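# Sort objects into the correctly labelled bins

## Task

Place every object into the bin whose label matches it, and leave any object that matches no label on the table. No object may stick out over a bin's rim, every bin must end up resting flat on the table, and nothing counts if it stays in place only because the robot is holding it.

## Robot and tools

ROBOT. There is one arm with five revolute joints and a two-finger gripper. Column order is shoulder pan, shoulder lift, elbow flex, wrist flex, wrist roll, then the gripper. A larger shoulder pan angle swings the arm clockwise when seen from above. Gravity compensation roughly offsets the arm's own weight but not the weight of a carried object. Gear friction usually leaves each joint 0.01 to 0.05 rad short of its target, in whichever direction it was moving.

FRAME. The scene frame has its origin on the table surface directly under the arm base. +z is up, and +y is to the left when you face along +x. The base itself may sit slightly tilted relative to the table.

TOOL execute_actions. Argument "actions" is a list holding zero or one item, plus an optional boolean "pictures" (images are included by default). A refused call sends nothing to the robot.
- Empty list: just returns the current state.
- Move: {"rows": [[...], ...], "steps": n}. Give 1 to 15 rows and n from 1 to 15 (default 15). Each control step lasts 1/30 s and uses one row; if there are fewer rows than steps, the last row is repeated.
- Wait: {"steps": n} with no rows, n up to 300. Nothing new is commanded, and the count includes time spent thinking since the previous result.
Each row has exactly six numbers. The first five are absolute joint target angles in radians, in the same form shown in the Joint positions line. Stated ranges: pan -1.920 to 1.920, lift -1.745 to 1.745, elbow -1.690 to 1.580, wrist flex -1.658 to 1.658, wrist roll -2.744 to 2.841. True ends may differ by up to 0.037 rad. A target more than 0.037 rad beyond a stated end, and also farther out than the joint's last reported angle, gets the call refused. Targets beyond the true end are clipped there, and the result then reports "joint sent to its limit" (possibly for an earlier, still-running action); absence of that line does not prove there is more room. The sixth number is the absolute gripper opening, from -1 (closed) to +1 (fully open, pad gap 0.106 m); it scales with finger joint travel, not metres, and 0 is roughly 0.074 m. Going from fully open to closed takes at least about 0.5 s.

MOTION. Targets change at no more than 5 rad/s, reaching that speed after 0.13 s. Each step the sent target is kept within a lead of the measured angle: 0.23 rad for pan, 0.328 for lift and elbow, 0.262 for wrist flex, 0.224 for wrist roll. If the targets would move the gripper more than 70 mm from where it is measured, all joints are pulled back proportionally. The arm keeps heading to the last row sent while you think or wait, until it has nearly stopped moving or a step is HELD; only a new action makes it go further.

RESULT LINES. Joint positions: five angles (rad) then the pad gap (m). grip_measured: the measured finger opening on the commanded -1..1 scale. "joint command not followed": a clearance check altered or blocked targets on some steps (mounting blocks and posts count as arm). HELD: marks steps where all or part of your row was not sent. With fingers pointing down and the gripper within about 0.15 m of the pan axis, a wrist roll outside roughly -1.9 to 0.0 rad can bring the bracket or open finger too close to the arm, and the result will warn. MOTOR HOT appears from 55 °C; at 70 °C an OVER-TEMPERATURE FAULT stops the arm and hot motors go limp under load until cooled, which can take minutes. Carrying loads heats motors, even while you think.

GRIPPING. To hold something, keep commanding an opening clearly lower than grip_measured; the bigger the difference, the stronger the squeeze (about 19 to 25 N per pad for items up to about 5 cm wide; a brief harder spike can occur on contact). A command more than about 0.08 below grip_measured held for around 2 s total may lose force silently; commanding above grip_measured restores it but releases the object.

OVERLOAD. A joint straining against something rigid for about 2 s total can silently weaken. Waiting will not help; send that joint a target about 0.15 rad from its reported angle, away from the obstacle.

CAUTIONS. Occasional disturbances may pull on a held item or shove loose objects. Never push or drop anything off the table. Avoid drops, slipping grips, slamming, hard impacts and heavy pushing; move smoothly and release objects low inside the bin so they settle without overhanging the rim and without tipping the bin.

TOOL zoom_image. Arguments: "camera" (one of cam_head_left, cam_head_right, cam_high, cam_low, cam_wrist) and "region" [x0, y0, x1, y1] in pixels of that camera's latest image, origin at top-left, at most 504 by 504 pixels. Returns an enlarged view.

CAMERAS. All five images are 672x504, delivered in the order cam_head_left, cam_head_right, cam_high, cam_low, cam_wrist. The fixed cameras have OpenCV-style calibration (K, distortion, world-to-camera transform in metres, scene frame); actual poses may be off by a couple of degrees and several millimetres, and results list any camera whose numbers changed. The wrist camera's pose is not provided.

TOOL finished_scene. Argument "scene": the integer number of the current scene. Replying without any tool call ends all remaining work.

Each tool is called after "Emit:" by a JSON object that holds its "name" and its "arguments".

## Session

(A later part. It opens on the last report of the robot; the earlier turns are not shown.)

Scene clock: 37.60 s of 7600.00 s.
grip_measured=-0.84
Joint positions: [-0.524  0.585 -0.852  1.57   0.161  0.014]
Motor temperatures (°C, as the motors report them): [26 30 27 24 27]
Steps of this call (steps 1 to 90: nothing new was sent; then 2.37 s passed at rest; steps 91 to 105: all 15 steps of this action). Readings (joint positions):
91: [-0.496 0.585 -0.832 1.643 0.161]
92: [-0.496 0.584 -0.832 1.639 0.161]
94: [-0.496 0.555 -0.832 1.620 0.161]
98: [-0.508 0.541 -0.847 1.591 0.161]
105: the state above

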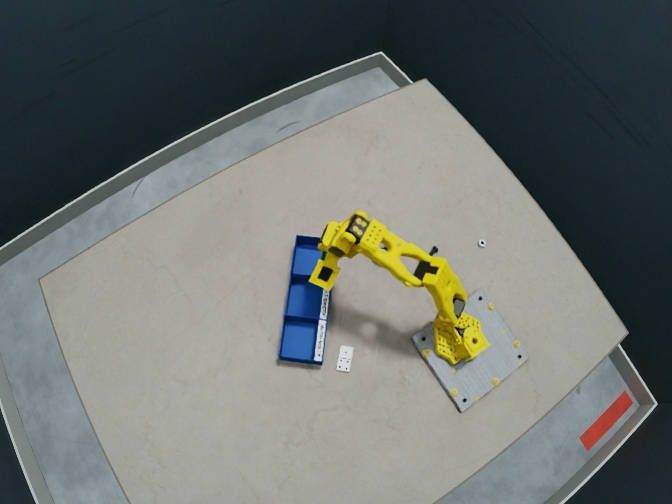

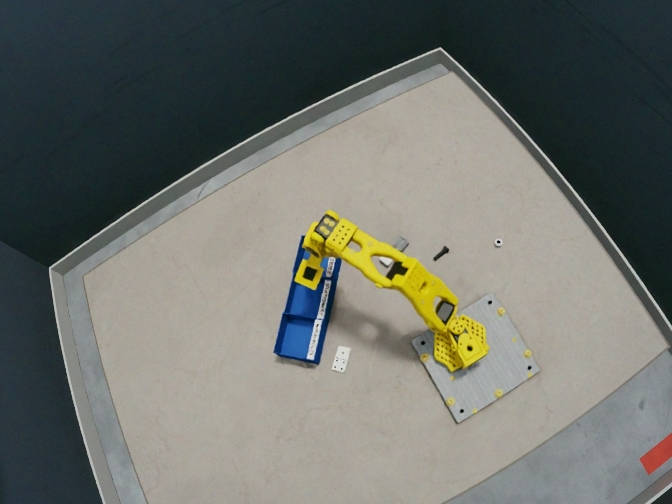

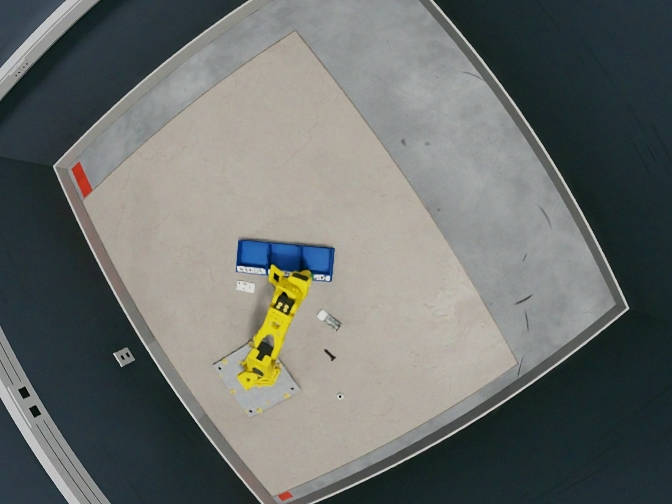

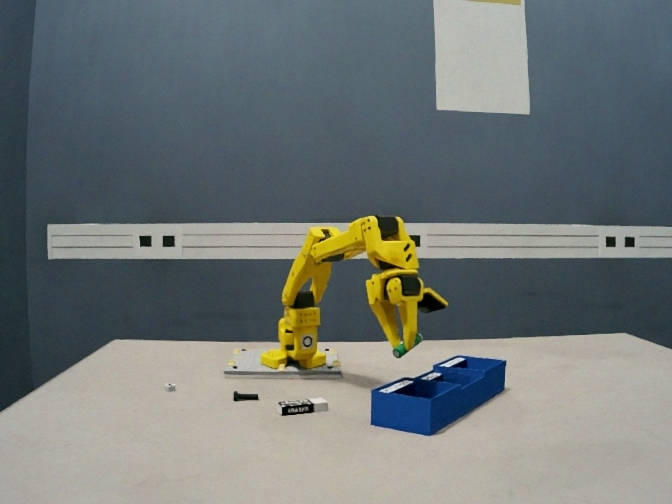

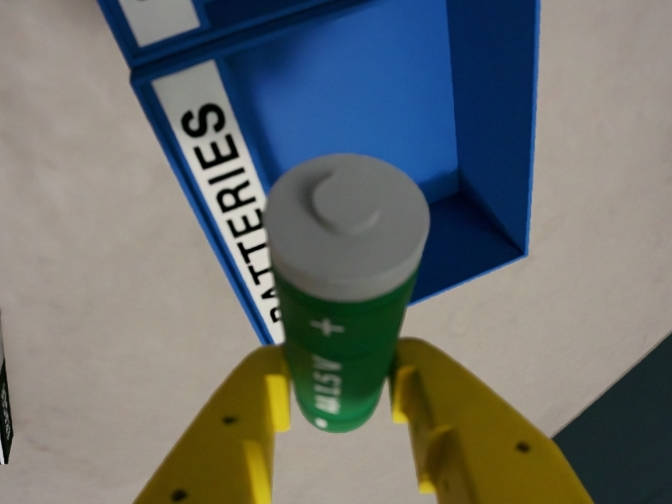

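Emit:
{"name": "execute_actions", "arguments": {"actions": [{"rows":[[-0.57,0.61,-0.87,1.53,0.16,-0.91],[-0.61,0.63,-0.88,1.5,0.16,-0.91]]}]}}

Scene clock: 40.37 s of 7600.00 s.
grip_measured=-0.84
Joint positions: [-0.605  0.616 -0.859  1.508  0.161  0.014]
Motor temperatures (°C, as the motors report them): [26 30 27 24 27]
Steps of this call (steps 1 to 15: the robot went on to your last target; steps 16 to 68: nothing new was sent; steps 69 to 83: all 15 steps of this action). Readings (joint positions):
69: [-0.525 0.587 -0.852 1.568 0.161]
70: [-0.533 0.590 -0.852 1.559 0.161]
72: [-0.570 0.605 -0.856 1.528 0.161]
76: [-0.605 0.614 -0.858 1.510 0.161]
83: the state above

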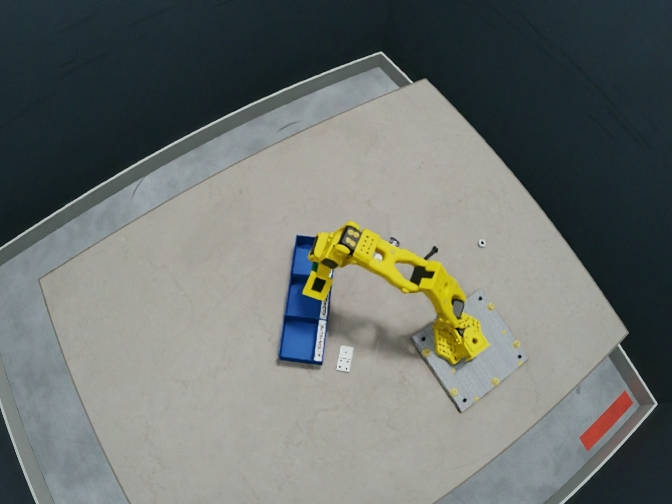

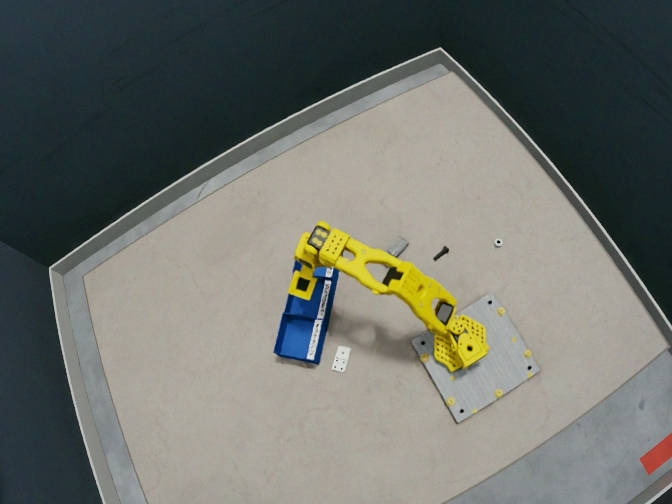

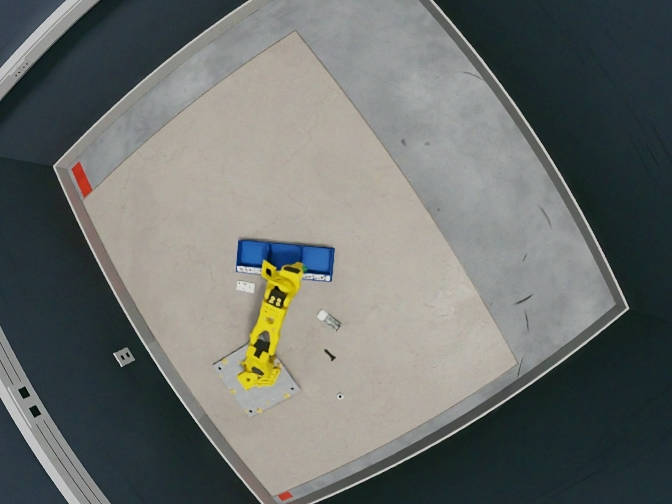

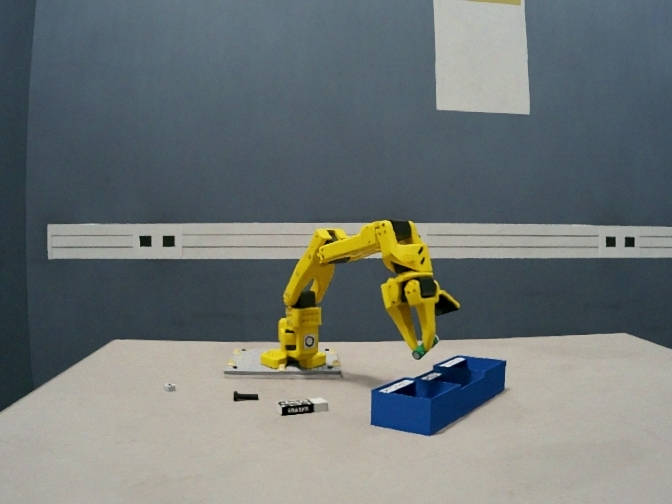

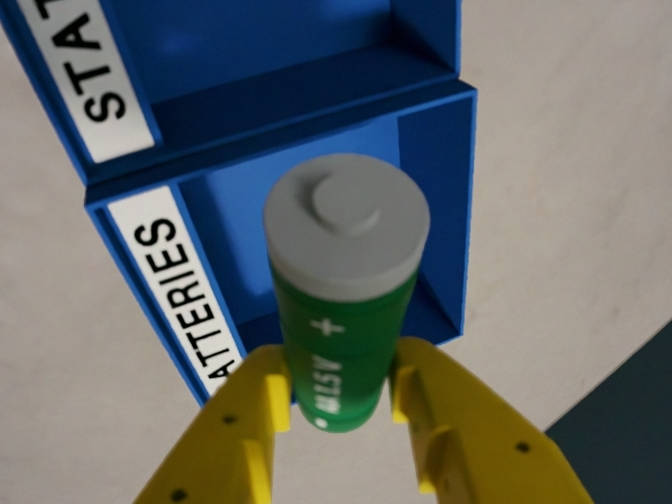

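Emit:
{"name": "execute_actions", "arguments": {"actions": [{"rows":[[-0.59,0.66,-0.95,1.5,0.16,-0.91],[-0.58,0.7,-1.02,1.5,0.16,-0.91],[-0.56,0.76,-1.08,1.5,0.16,-0.91]]}]}}

Scene clock: 43.27 s of 7600.00 s.
grip_measured=-0.84
Joint positions: [-0.565  0.745 -1.06   1.508  0.161  0.014]
Motor temperatures (°C, as the motors report them): [26 30 27 24 27]
Steps of this call (steps 1 to 15: the robot went on to your last target; steps 16 to 72: nothing new was sent; steps 73 to 87: all 15 steps of this action). Readings (joint positions):
73: [-0.605 0.616 -0.861 1.508 0.161]
74: [-0.604 0.627 -0.872 1.508 0.161]
76: [-0.590 0.680 -0.947 1.508 0.161]
80: [-0.567 0.740 -1.046 1.508 0.161]
87: the state above

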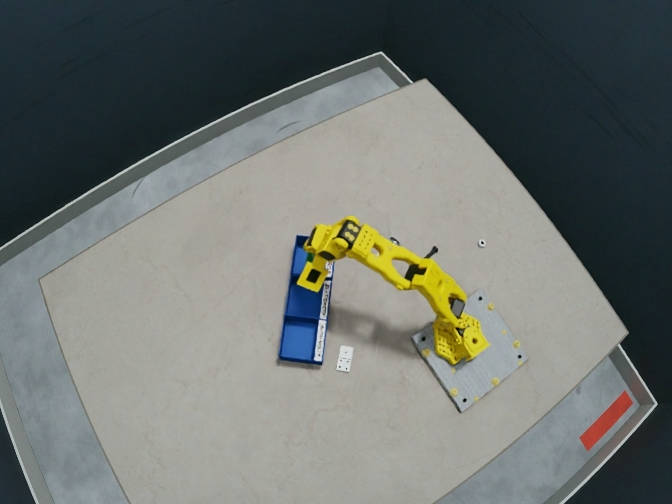

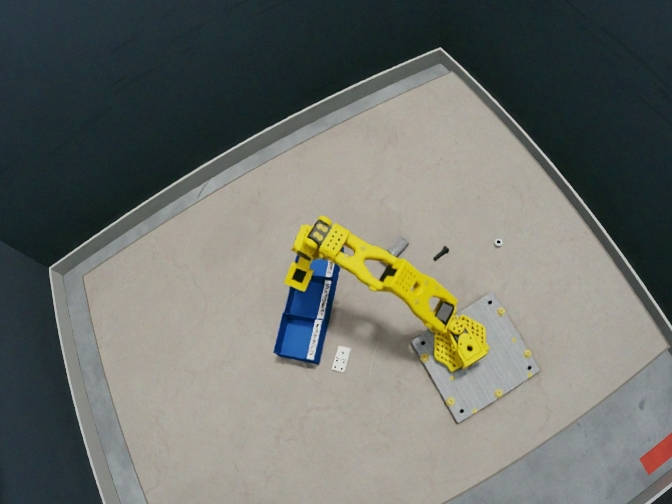

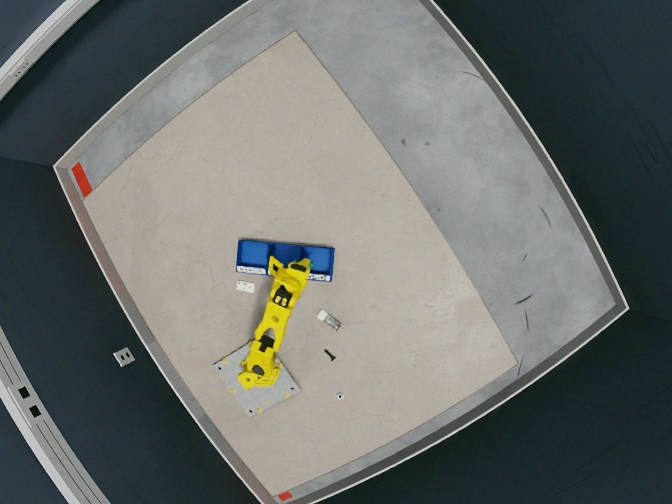

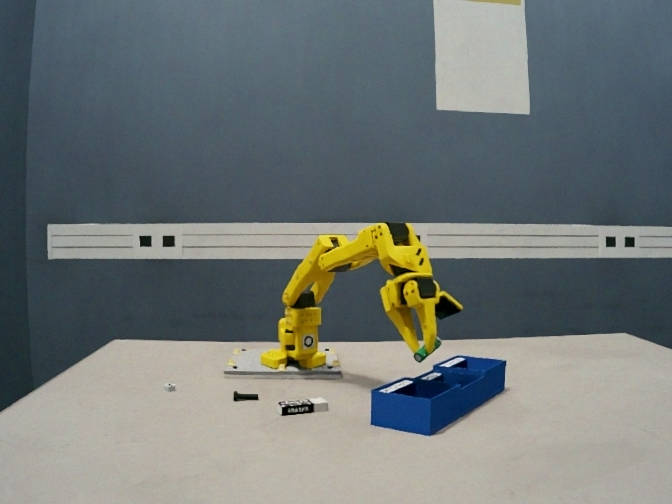

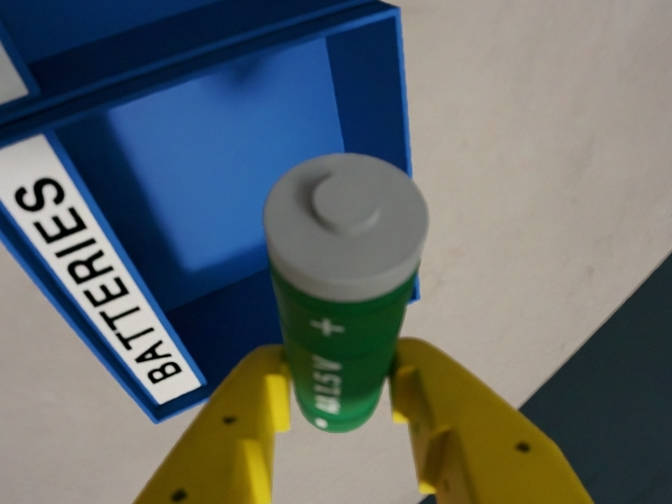

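Emit:
{"name": "zoom_image", "arguments": {"camera": "cam_high", "region": [230, 220, 350, 310]}}

Emit:
{"name": "zoom_image", "arguments": {"camera": "cam_head_left", "region": [260, 210, 380, 300]}}

Region (230, 220, 350, 310) of cam_high's 672x504 image, scaled by 4.200, with more detail than that image has; it fills the top 378 rows of this view, and the rest is white.

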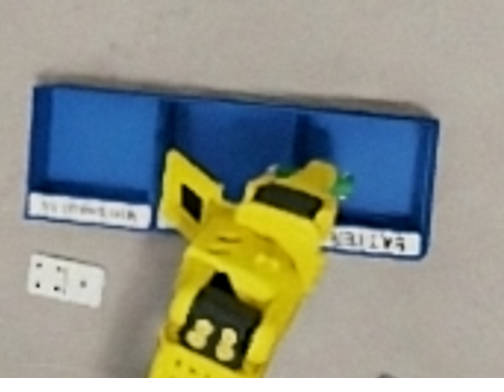

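Region (260, 210, 380, 300) of cam_head_left's 672x504 image, scaled by 4.200, with more detail than that image has; it fills the top 378 rows of this view, and the rest is white.

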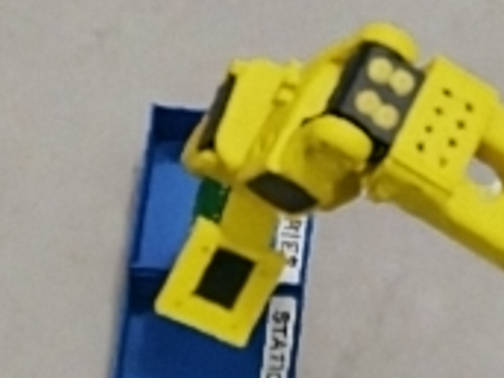

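Emit:
{"name": "execute_actions", "arguments": {"actions": [{"rows":[[-0.52,0.76,-1.08,1.46,0.16,-0.91],[-0.48,0.76,-1.09,1.43,0.16,-0.91],[-0.45,0.76,-1.1,1.41,0.16,-0.91]]}]}}

Emit:
{"name": "zoom_image", "arguments": {"camera": "cam_high", "region": [230, 220, 350, 310]}}

Emit:
{"name": "zoom_image", "arguments": {"camera": "cam_low", "region": [350, 280, 530, 440]}}

Scene clock: 46.97 s of 7600.00 s.
grip_measured=-0.84
Joint positions: [-0.455  0.745 -1.079  1.419  0.161  0.014]
Motor temperatures (°C, as the motors report them): [26 30 27 24 27]
Steps of this call (steps 1 to 15: the robot went on to your last target; steps 16 to 90: nothing new was sent; then 0.20 s passed at rest; steps 91 to 105: all 15 steps of this action). Readings (joint positions):
91: [-0.565 0.745 -1.060 1.507 0.161]
92: [-0.558 0.745 -1.060 1.499 0.161]
94: [-0.516 0.745 -1.068 1.456 0.161]
98: [-0.458 0.745 -1.079 1.422 0.161]
105: the state above

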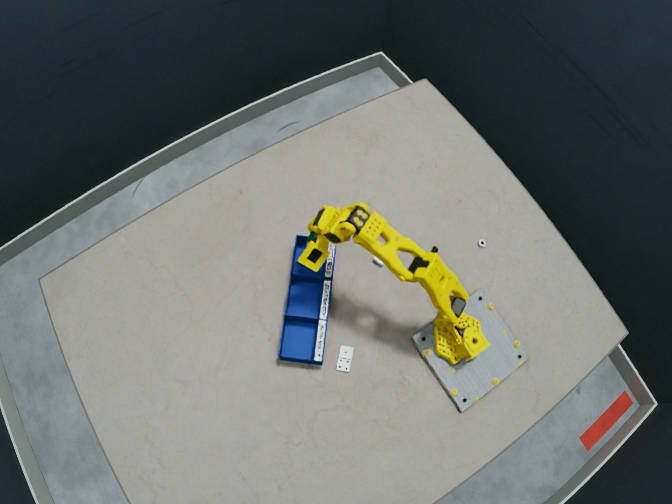

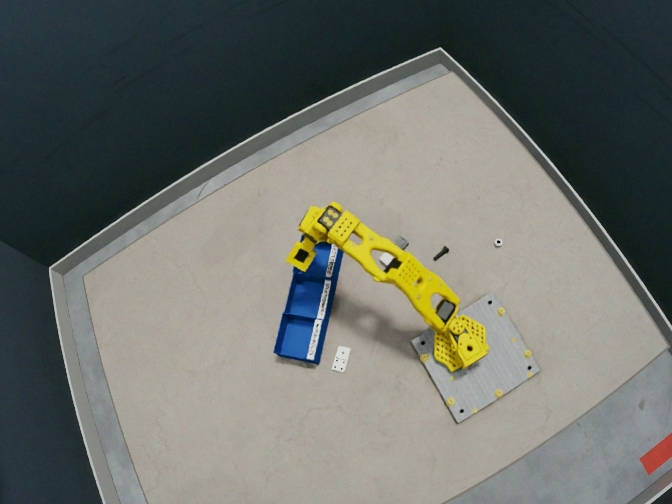

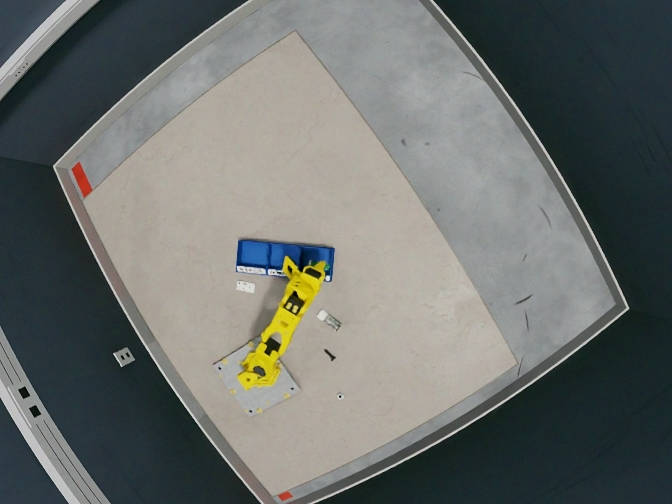

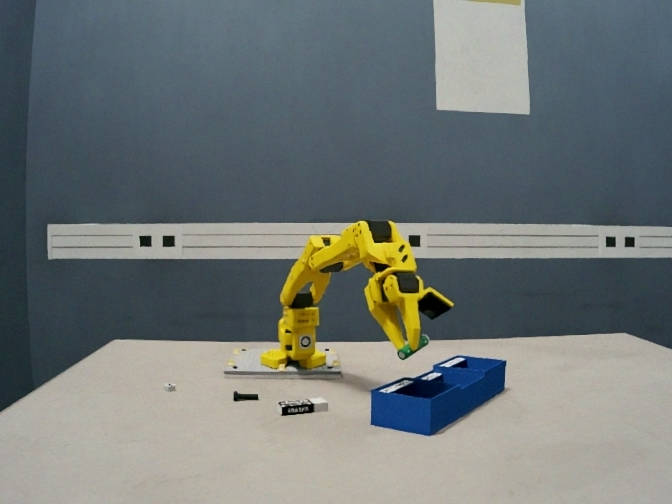

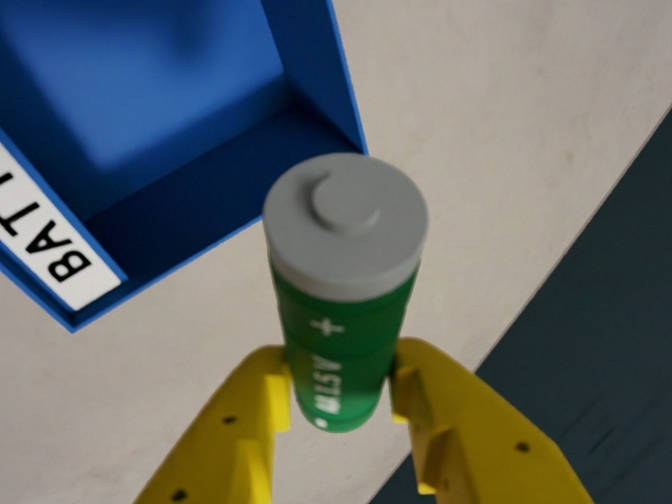

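Region (230, 220, 350, 310) of cam_high's 672x504 image, scaled by 4.200, with more detail than that image has; it fills the top 378 rows of this view, and the rest is white.

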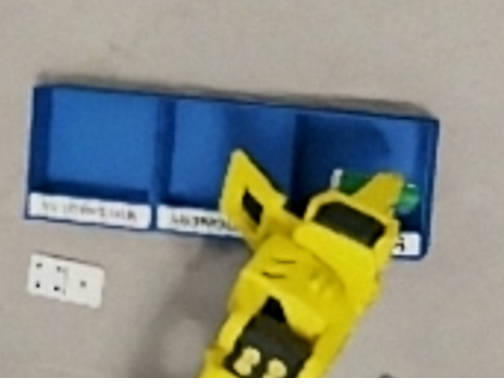

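Region (350, 280, 530, 440) of cam_low's 672x504 image, scaled by 2.800, with more detail than that image has.

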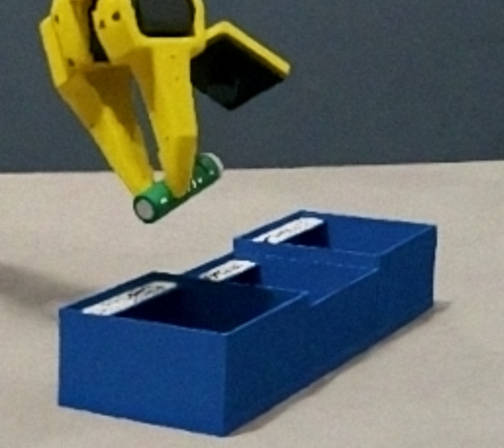

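Emit:
{"name": "execute_actions", "arguments": {"actions": [{"rows":[[-0.48,0.78,-1.1,1.36,0.16,-0.91],[-0.5,0.82,-1.11,1.3,0.16,-0.91]]}]}}

Emit:
{"name": "zoom_image", "arguments": {"camera": "cam_high", "region": [230, 220, 350, 310]}}

Emit:
{"name": "zoom_image", "arguments": {"camera": "cam_low", "region": [350, 280, 530, 440]}}

Scene clock: 49.47 s of 7600.00 s.
grip_measured=-0.84
Joint positions: [-0.495  0.806 -1.089  1.31   0.161  0.014]
Motor temperatures (°C, as the motors report them): [26 30 27 24 27]
Steps of this call (steps 1 to 15: the robot went on to your last target; steps 16 to 60: nothing new was sent; steps 61 to 75: all 15 steps of this action). Readings (joint positions):
61: [-0.455 0.746 -1.079 1.418 0.161]
62: [-0.458 0.752 -1.082 1.409 0.161]
64: [-0.478 0.786 -1.088 1.355 0.161]
68: [-0.495 0.806 -1.088 1.313 0.161]
75: the state above

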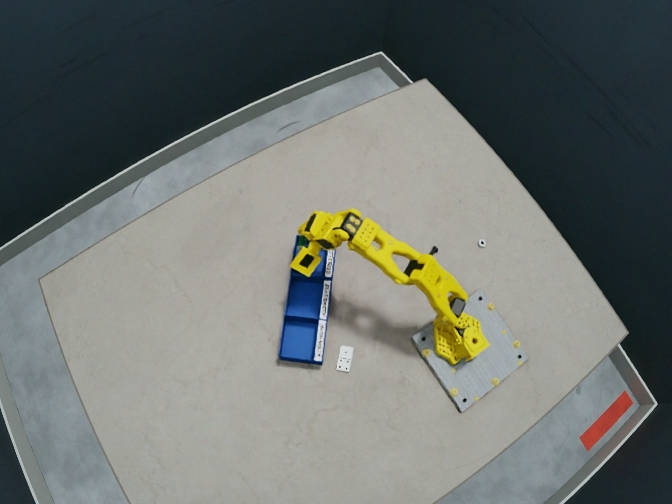

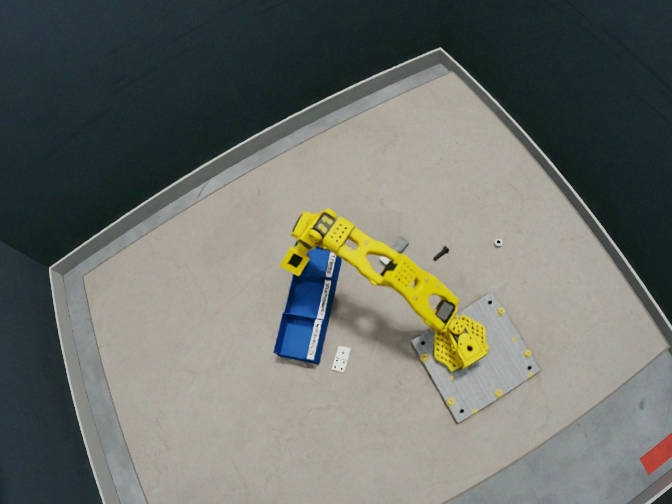

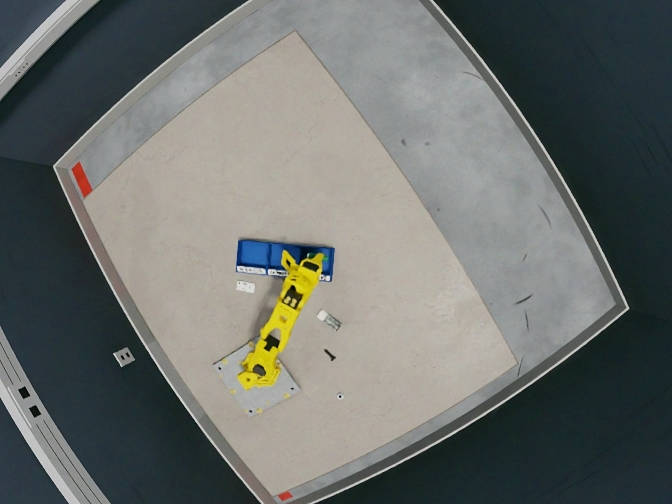

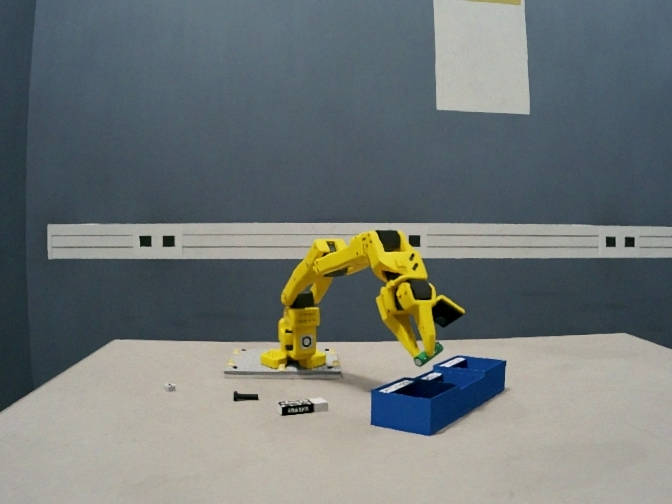

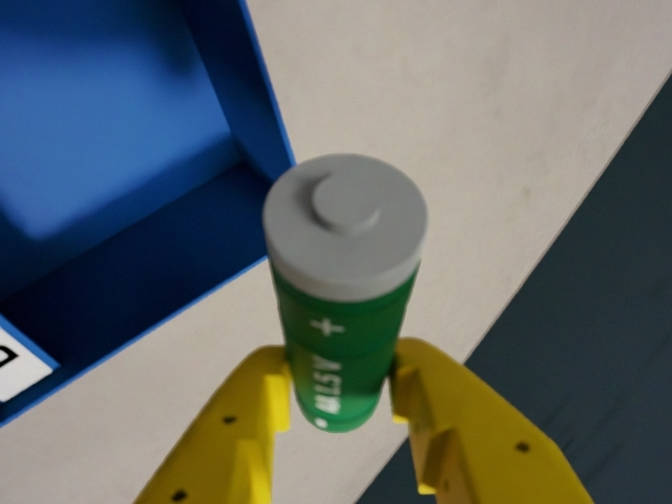

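Region (230, 220, 350, 310) of cam_high's 672x504 image, scaled by 4.200, with more detail than that image has; it fills the top 378 rows of this view, and the rest is white.

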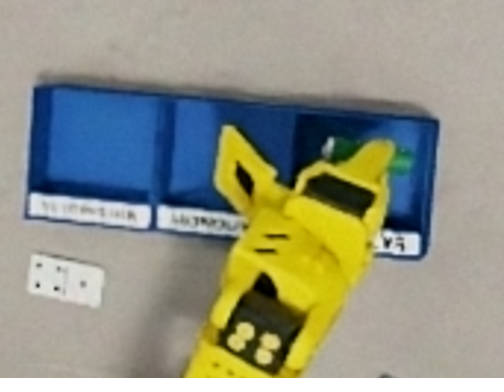

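Region (350, 280, 530, 440) of cam_low's 672x504 image, scaled by 2.800, with more detail than that image has.

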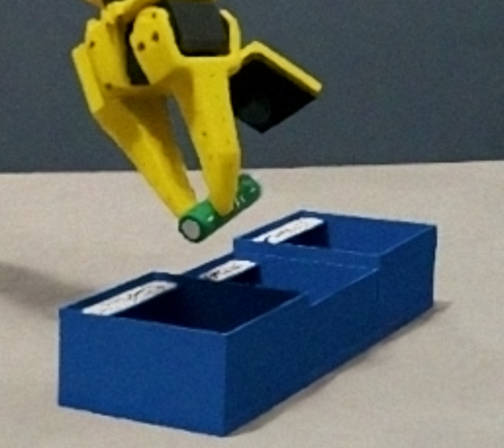

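Emit:
{"name": "execute_actions", "arguments": {"actions": [{"rows":[[-0.5,0.87,-1.11,1.29,0.16,-0.91],[-0.5,0.87,-1.11,1.29,0.16,-0.91],[-0.5,0.93,-1.11,1.27,0.16,-0.91]]}]}}

Emit:
{"name": "zoom_image", "arguments": {"camera": "cam_high", "region": [230, 220, 350, 310]}}

Emit:
{"name": "zoom_image", "arguments": {"camera": "cam_low", "region": [350, 280, 530, 440]}}

Scene clock: 52.67 s of 7600.00 s.
grip_measured=-0.84
Joint positions: [-0.495  0.917 -1.094  1.28   0.161  0.014]
Motor temperatures (°C, as the motors report them): [26 30 27 24 27]
Steps of this call (steps 1 to 15: the robot went on to your last target; steps 16 to 81: nothing new was sent; steps 82 to 96: all 15 steps of this action). Readings (joint positions):
82: [-0.495 0.808 -1.089 1.309 0.161]
83: [-0.495 0.815 -1.091 1.306 0.161]
85: [-0.495 0.854 -1.094 1.295 0.161]
89: [-0.495 0.915 -1.094 1.281 0.161]
96: the state above

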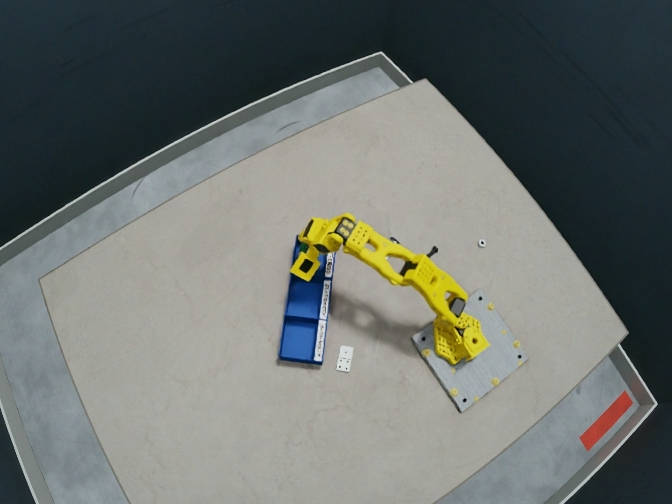

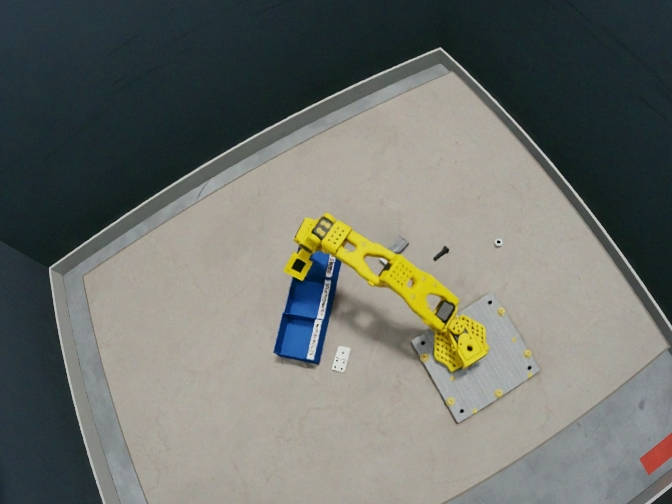

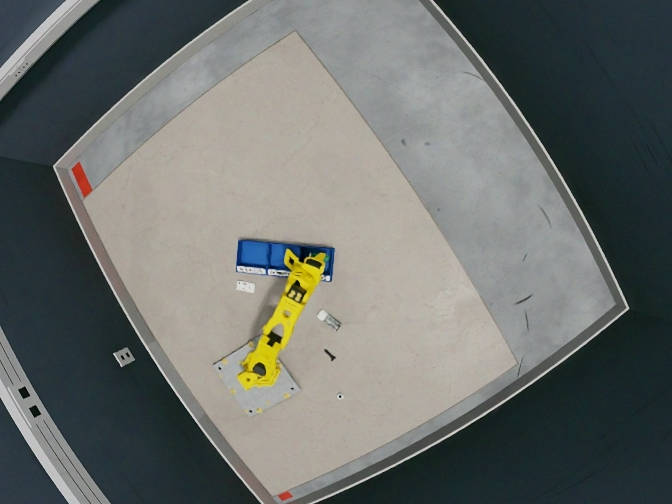

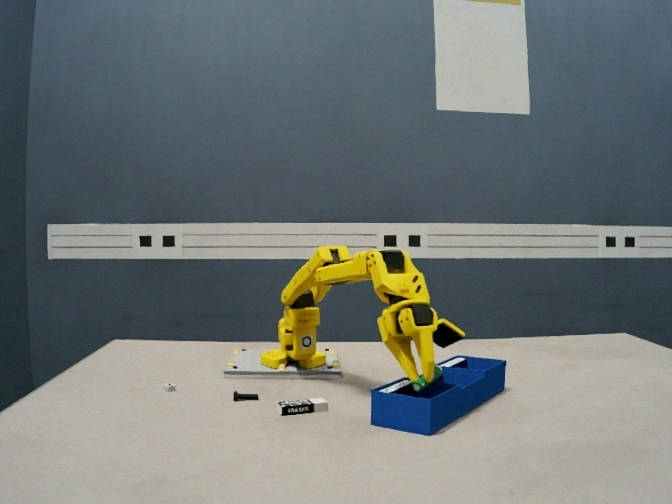

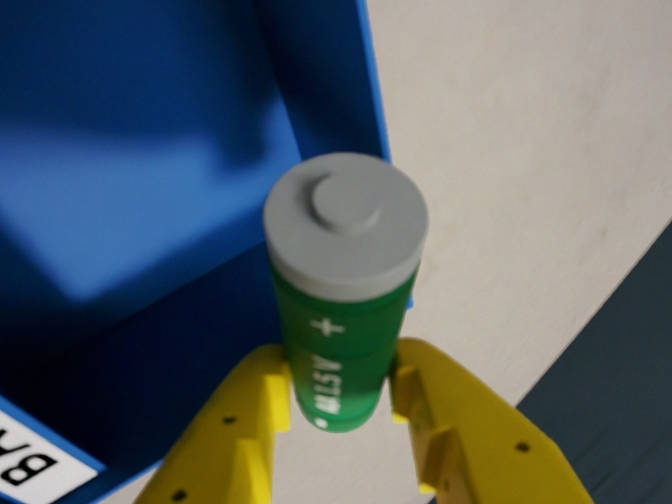

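Region (230, 220, 350, 310) of cam_high's 672x504 image, scaled by 4.200, with more detail than that image has; it fills the top 378 rows of this view, and the rest is white.

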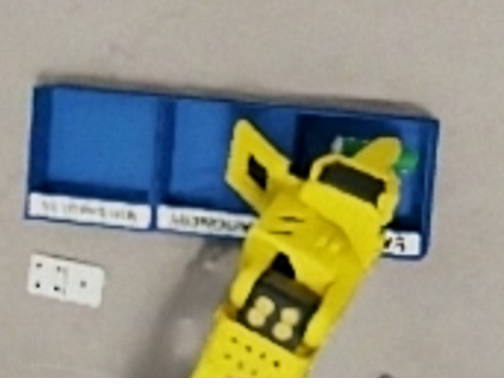

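Region (350, 280, 530, 440) of cam_low's 672x504 image, scaled by 2.800, with more detail than that image has.

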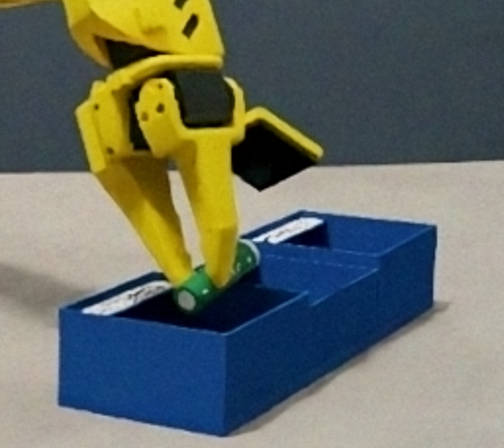

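Emit:
{"name": "execute_actions", "arguments": {"actions": [{"rows":[[-0.52,0.96,-1.11,1.28,0.16,-0.91],[-0.52,0.96,-1.11,1.28,0.16,-0.91],[-0.52,0.96,-1.11,1.28,0.16,-0.91],[-0.52,1.02,-1.11,1.28,0.16,-0.91]]}]}}

Emit:
{"name": "zoom_image", "arguments": {"camera": "cam_high", "region": [230, 220, 350, 310]}}

Emit:
{"name": "zoom_image", "arguments": {"camera": "cam_low", "region": [350, 280, 530, 440]}}

Scene clock: 55.13 s of 7600.00 s.
grip_measured=-0.84
Joint positions: [-0.515  1.005 -1.096  1.28   0.161  0.014]
Motor temperatures (°C, as the motors report them): [26 30 27 24 27]
Steps of this call (steps 1 to 15: the robot went on to your last target; steps 16 to 59: nothing new was sent; steps 60 to 74: all 15 steps of this action). Readings (joint positions):
60: [-0.496 0.917 -1.094 1.280 0.161]
61: [-0.499 0.923 -1.094 1.280 0.161]
63: [-0.508 0.936 -1.094 1.280 0.161]
67: [-0.515 0.998 -1.096 1.280 0.161]
74: the state above

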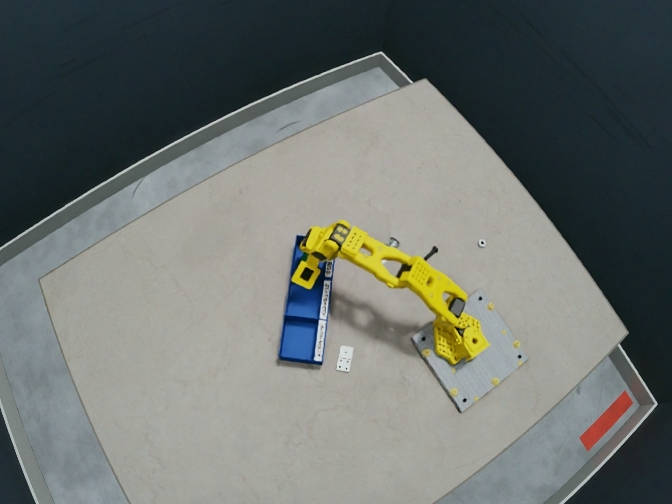

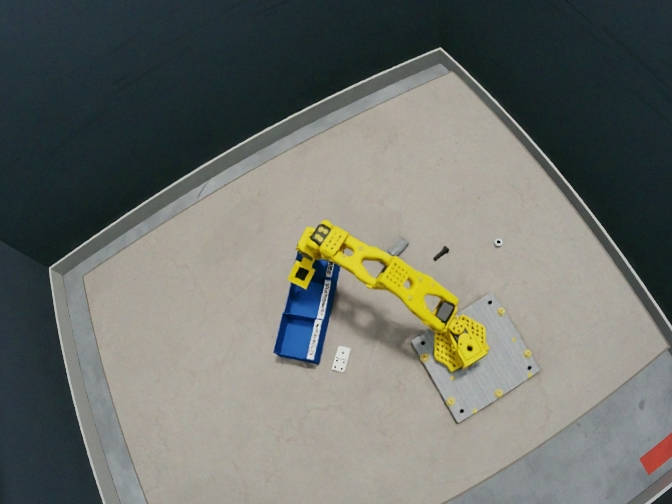

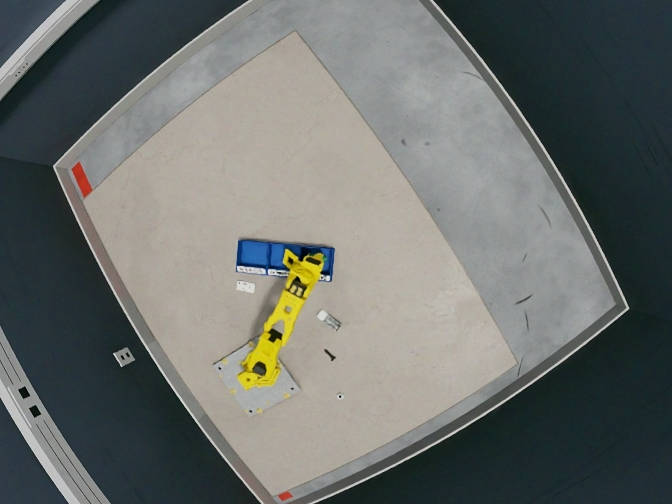

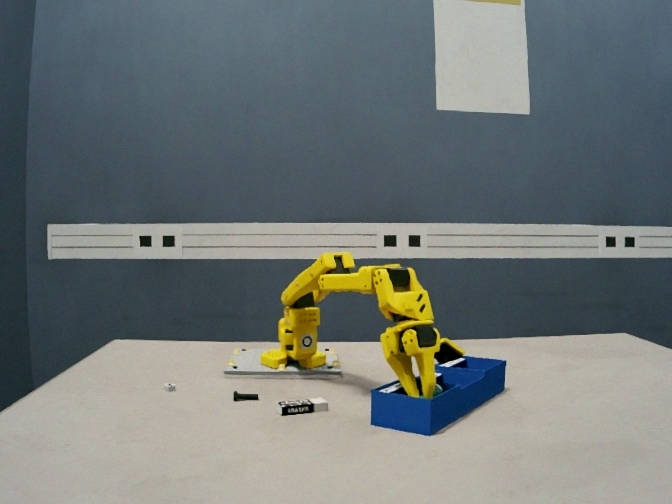

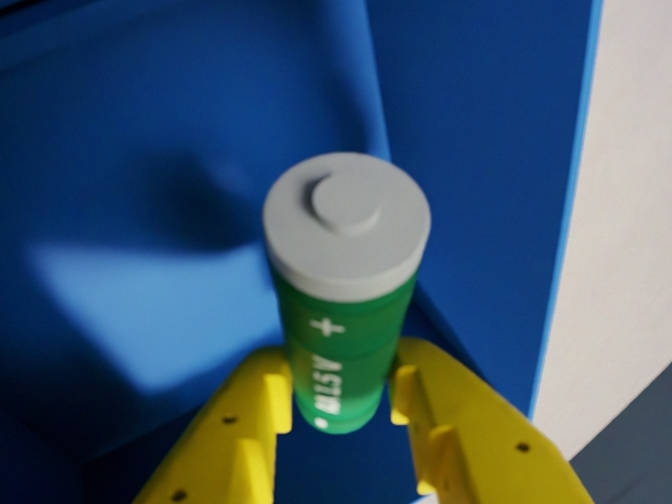

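Region (230, 220, 350, 310) of cam_high's 672x504 image, scaled by 4.200, with more detail than that image has; it fills the top 378 rows of this view, and the rest is white.

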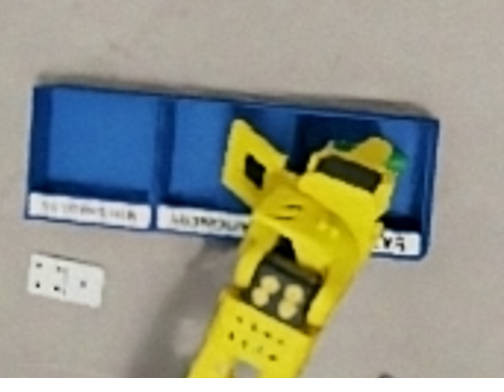

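Region (350, 280, 530, 440) of cam_low's 672x504 image, scaled by 2.800, with more detail than that image has.

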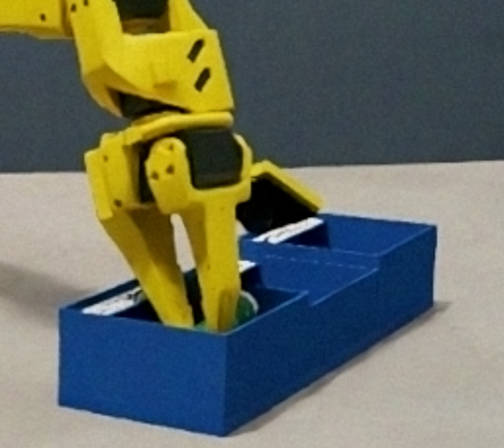

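Inside. Release, lift, then head for the eraser.

Emit:
{"name": "execute_actions", "arguments": {"actions": [{"rows":[[-0.52,1.02,-1.11,1.28,0.16,-0.8],[-0.52,1.02,-1.11,1.28,0.16,-0.7],[-0.52,1.02,-1.11,1.28,0.16,-0.62],[-0.52,1.02,-1.11,1.28,0.16,-0.62],[-0.52,1.02,-1.11,1.28,0.16,-0.62],[-0.52,1.02,-1.11,1.28,0.16,-0.62],[-0.52,0.9,-1.11,1.3,0.16,-0.62],[-0.52,0.8,-1.11,1.32,0.16,-0.62],[-0.52,0.7,-1.1,1.36,0.16,-0.62],[-0.52,0.55,-1.0,1.45,0.16,-0.62]]}]}}

Scene clock: 56.77 s of 7600.00 s.
grip_measured=-0.63
Joint positions: [-0.515  0.614 -1.03   1.427  0.161  0.03 ]
Motor temperatures (°C, as the motors report them): [26 30 27 24 27]
Steps of this call (steps 1 to 15: the robot went on to your last target; steps 16 to 34: nothing new was sent; steps 35 to 49: all 15 steps of this action). Readings (joint positions):
35: [-0.515 1.005 -1.096 1.280 0.161]
36: [-0.515 1.005 -1.096 1.280 0.161]
38: [-0.515 1.005 -1.096 1.280 0.161]
42: [-0.515 1.002 -1.096 1.284 0.161]
49: the state above

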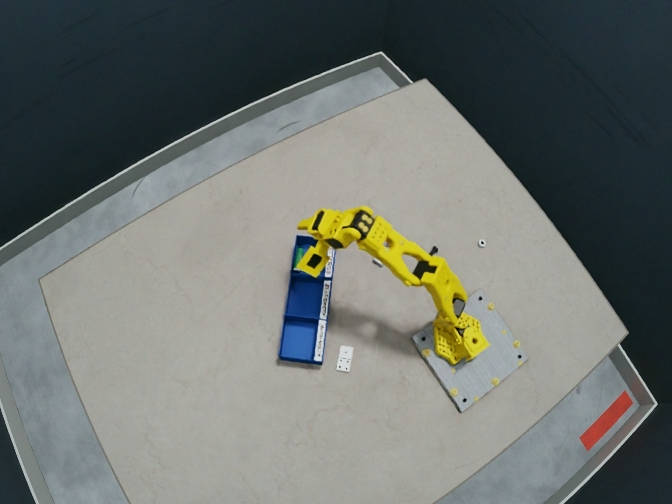

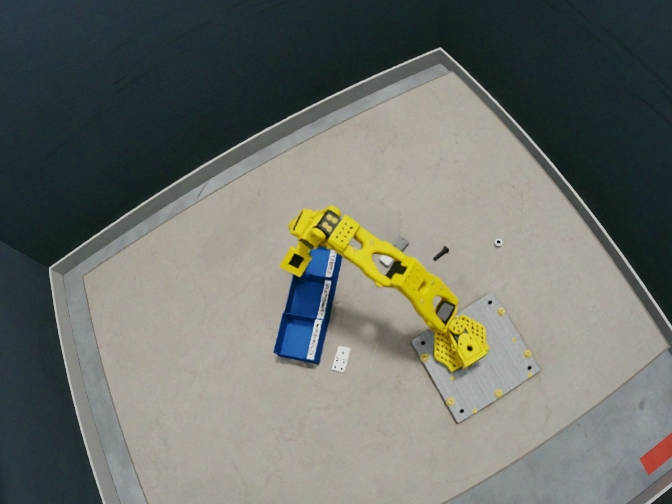

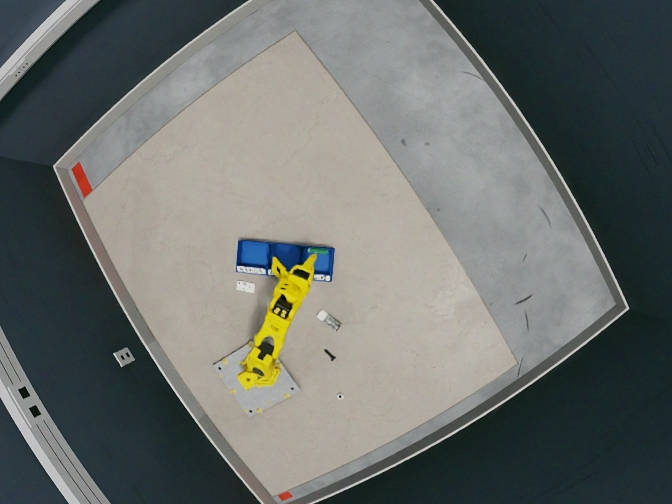

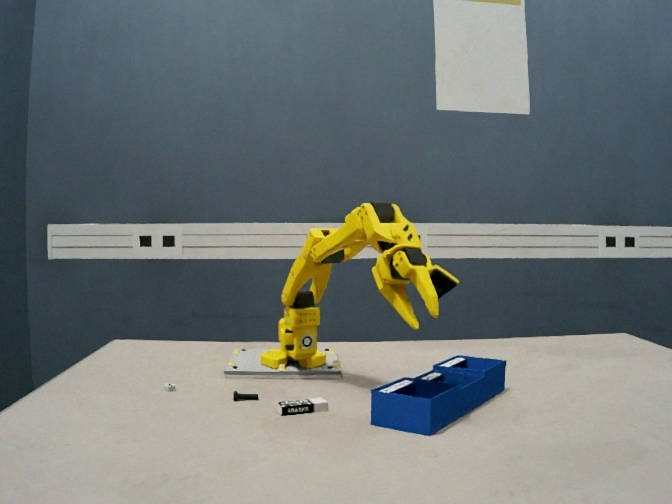

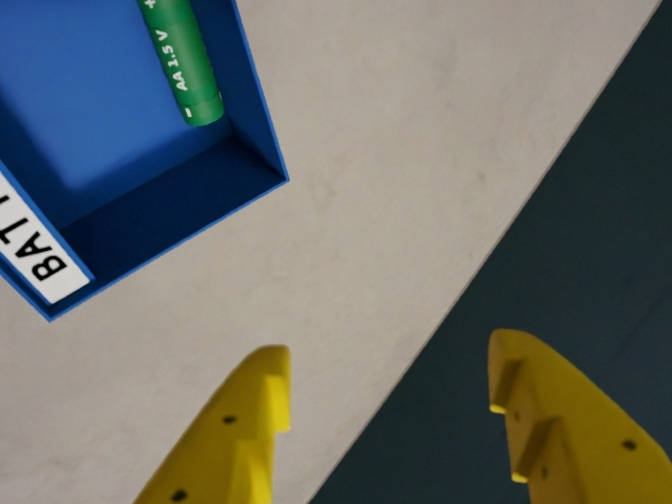

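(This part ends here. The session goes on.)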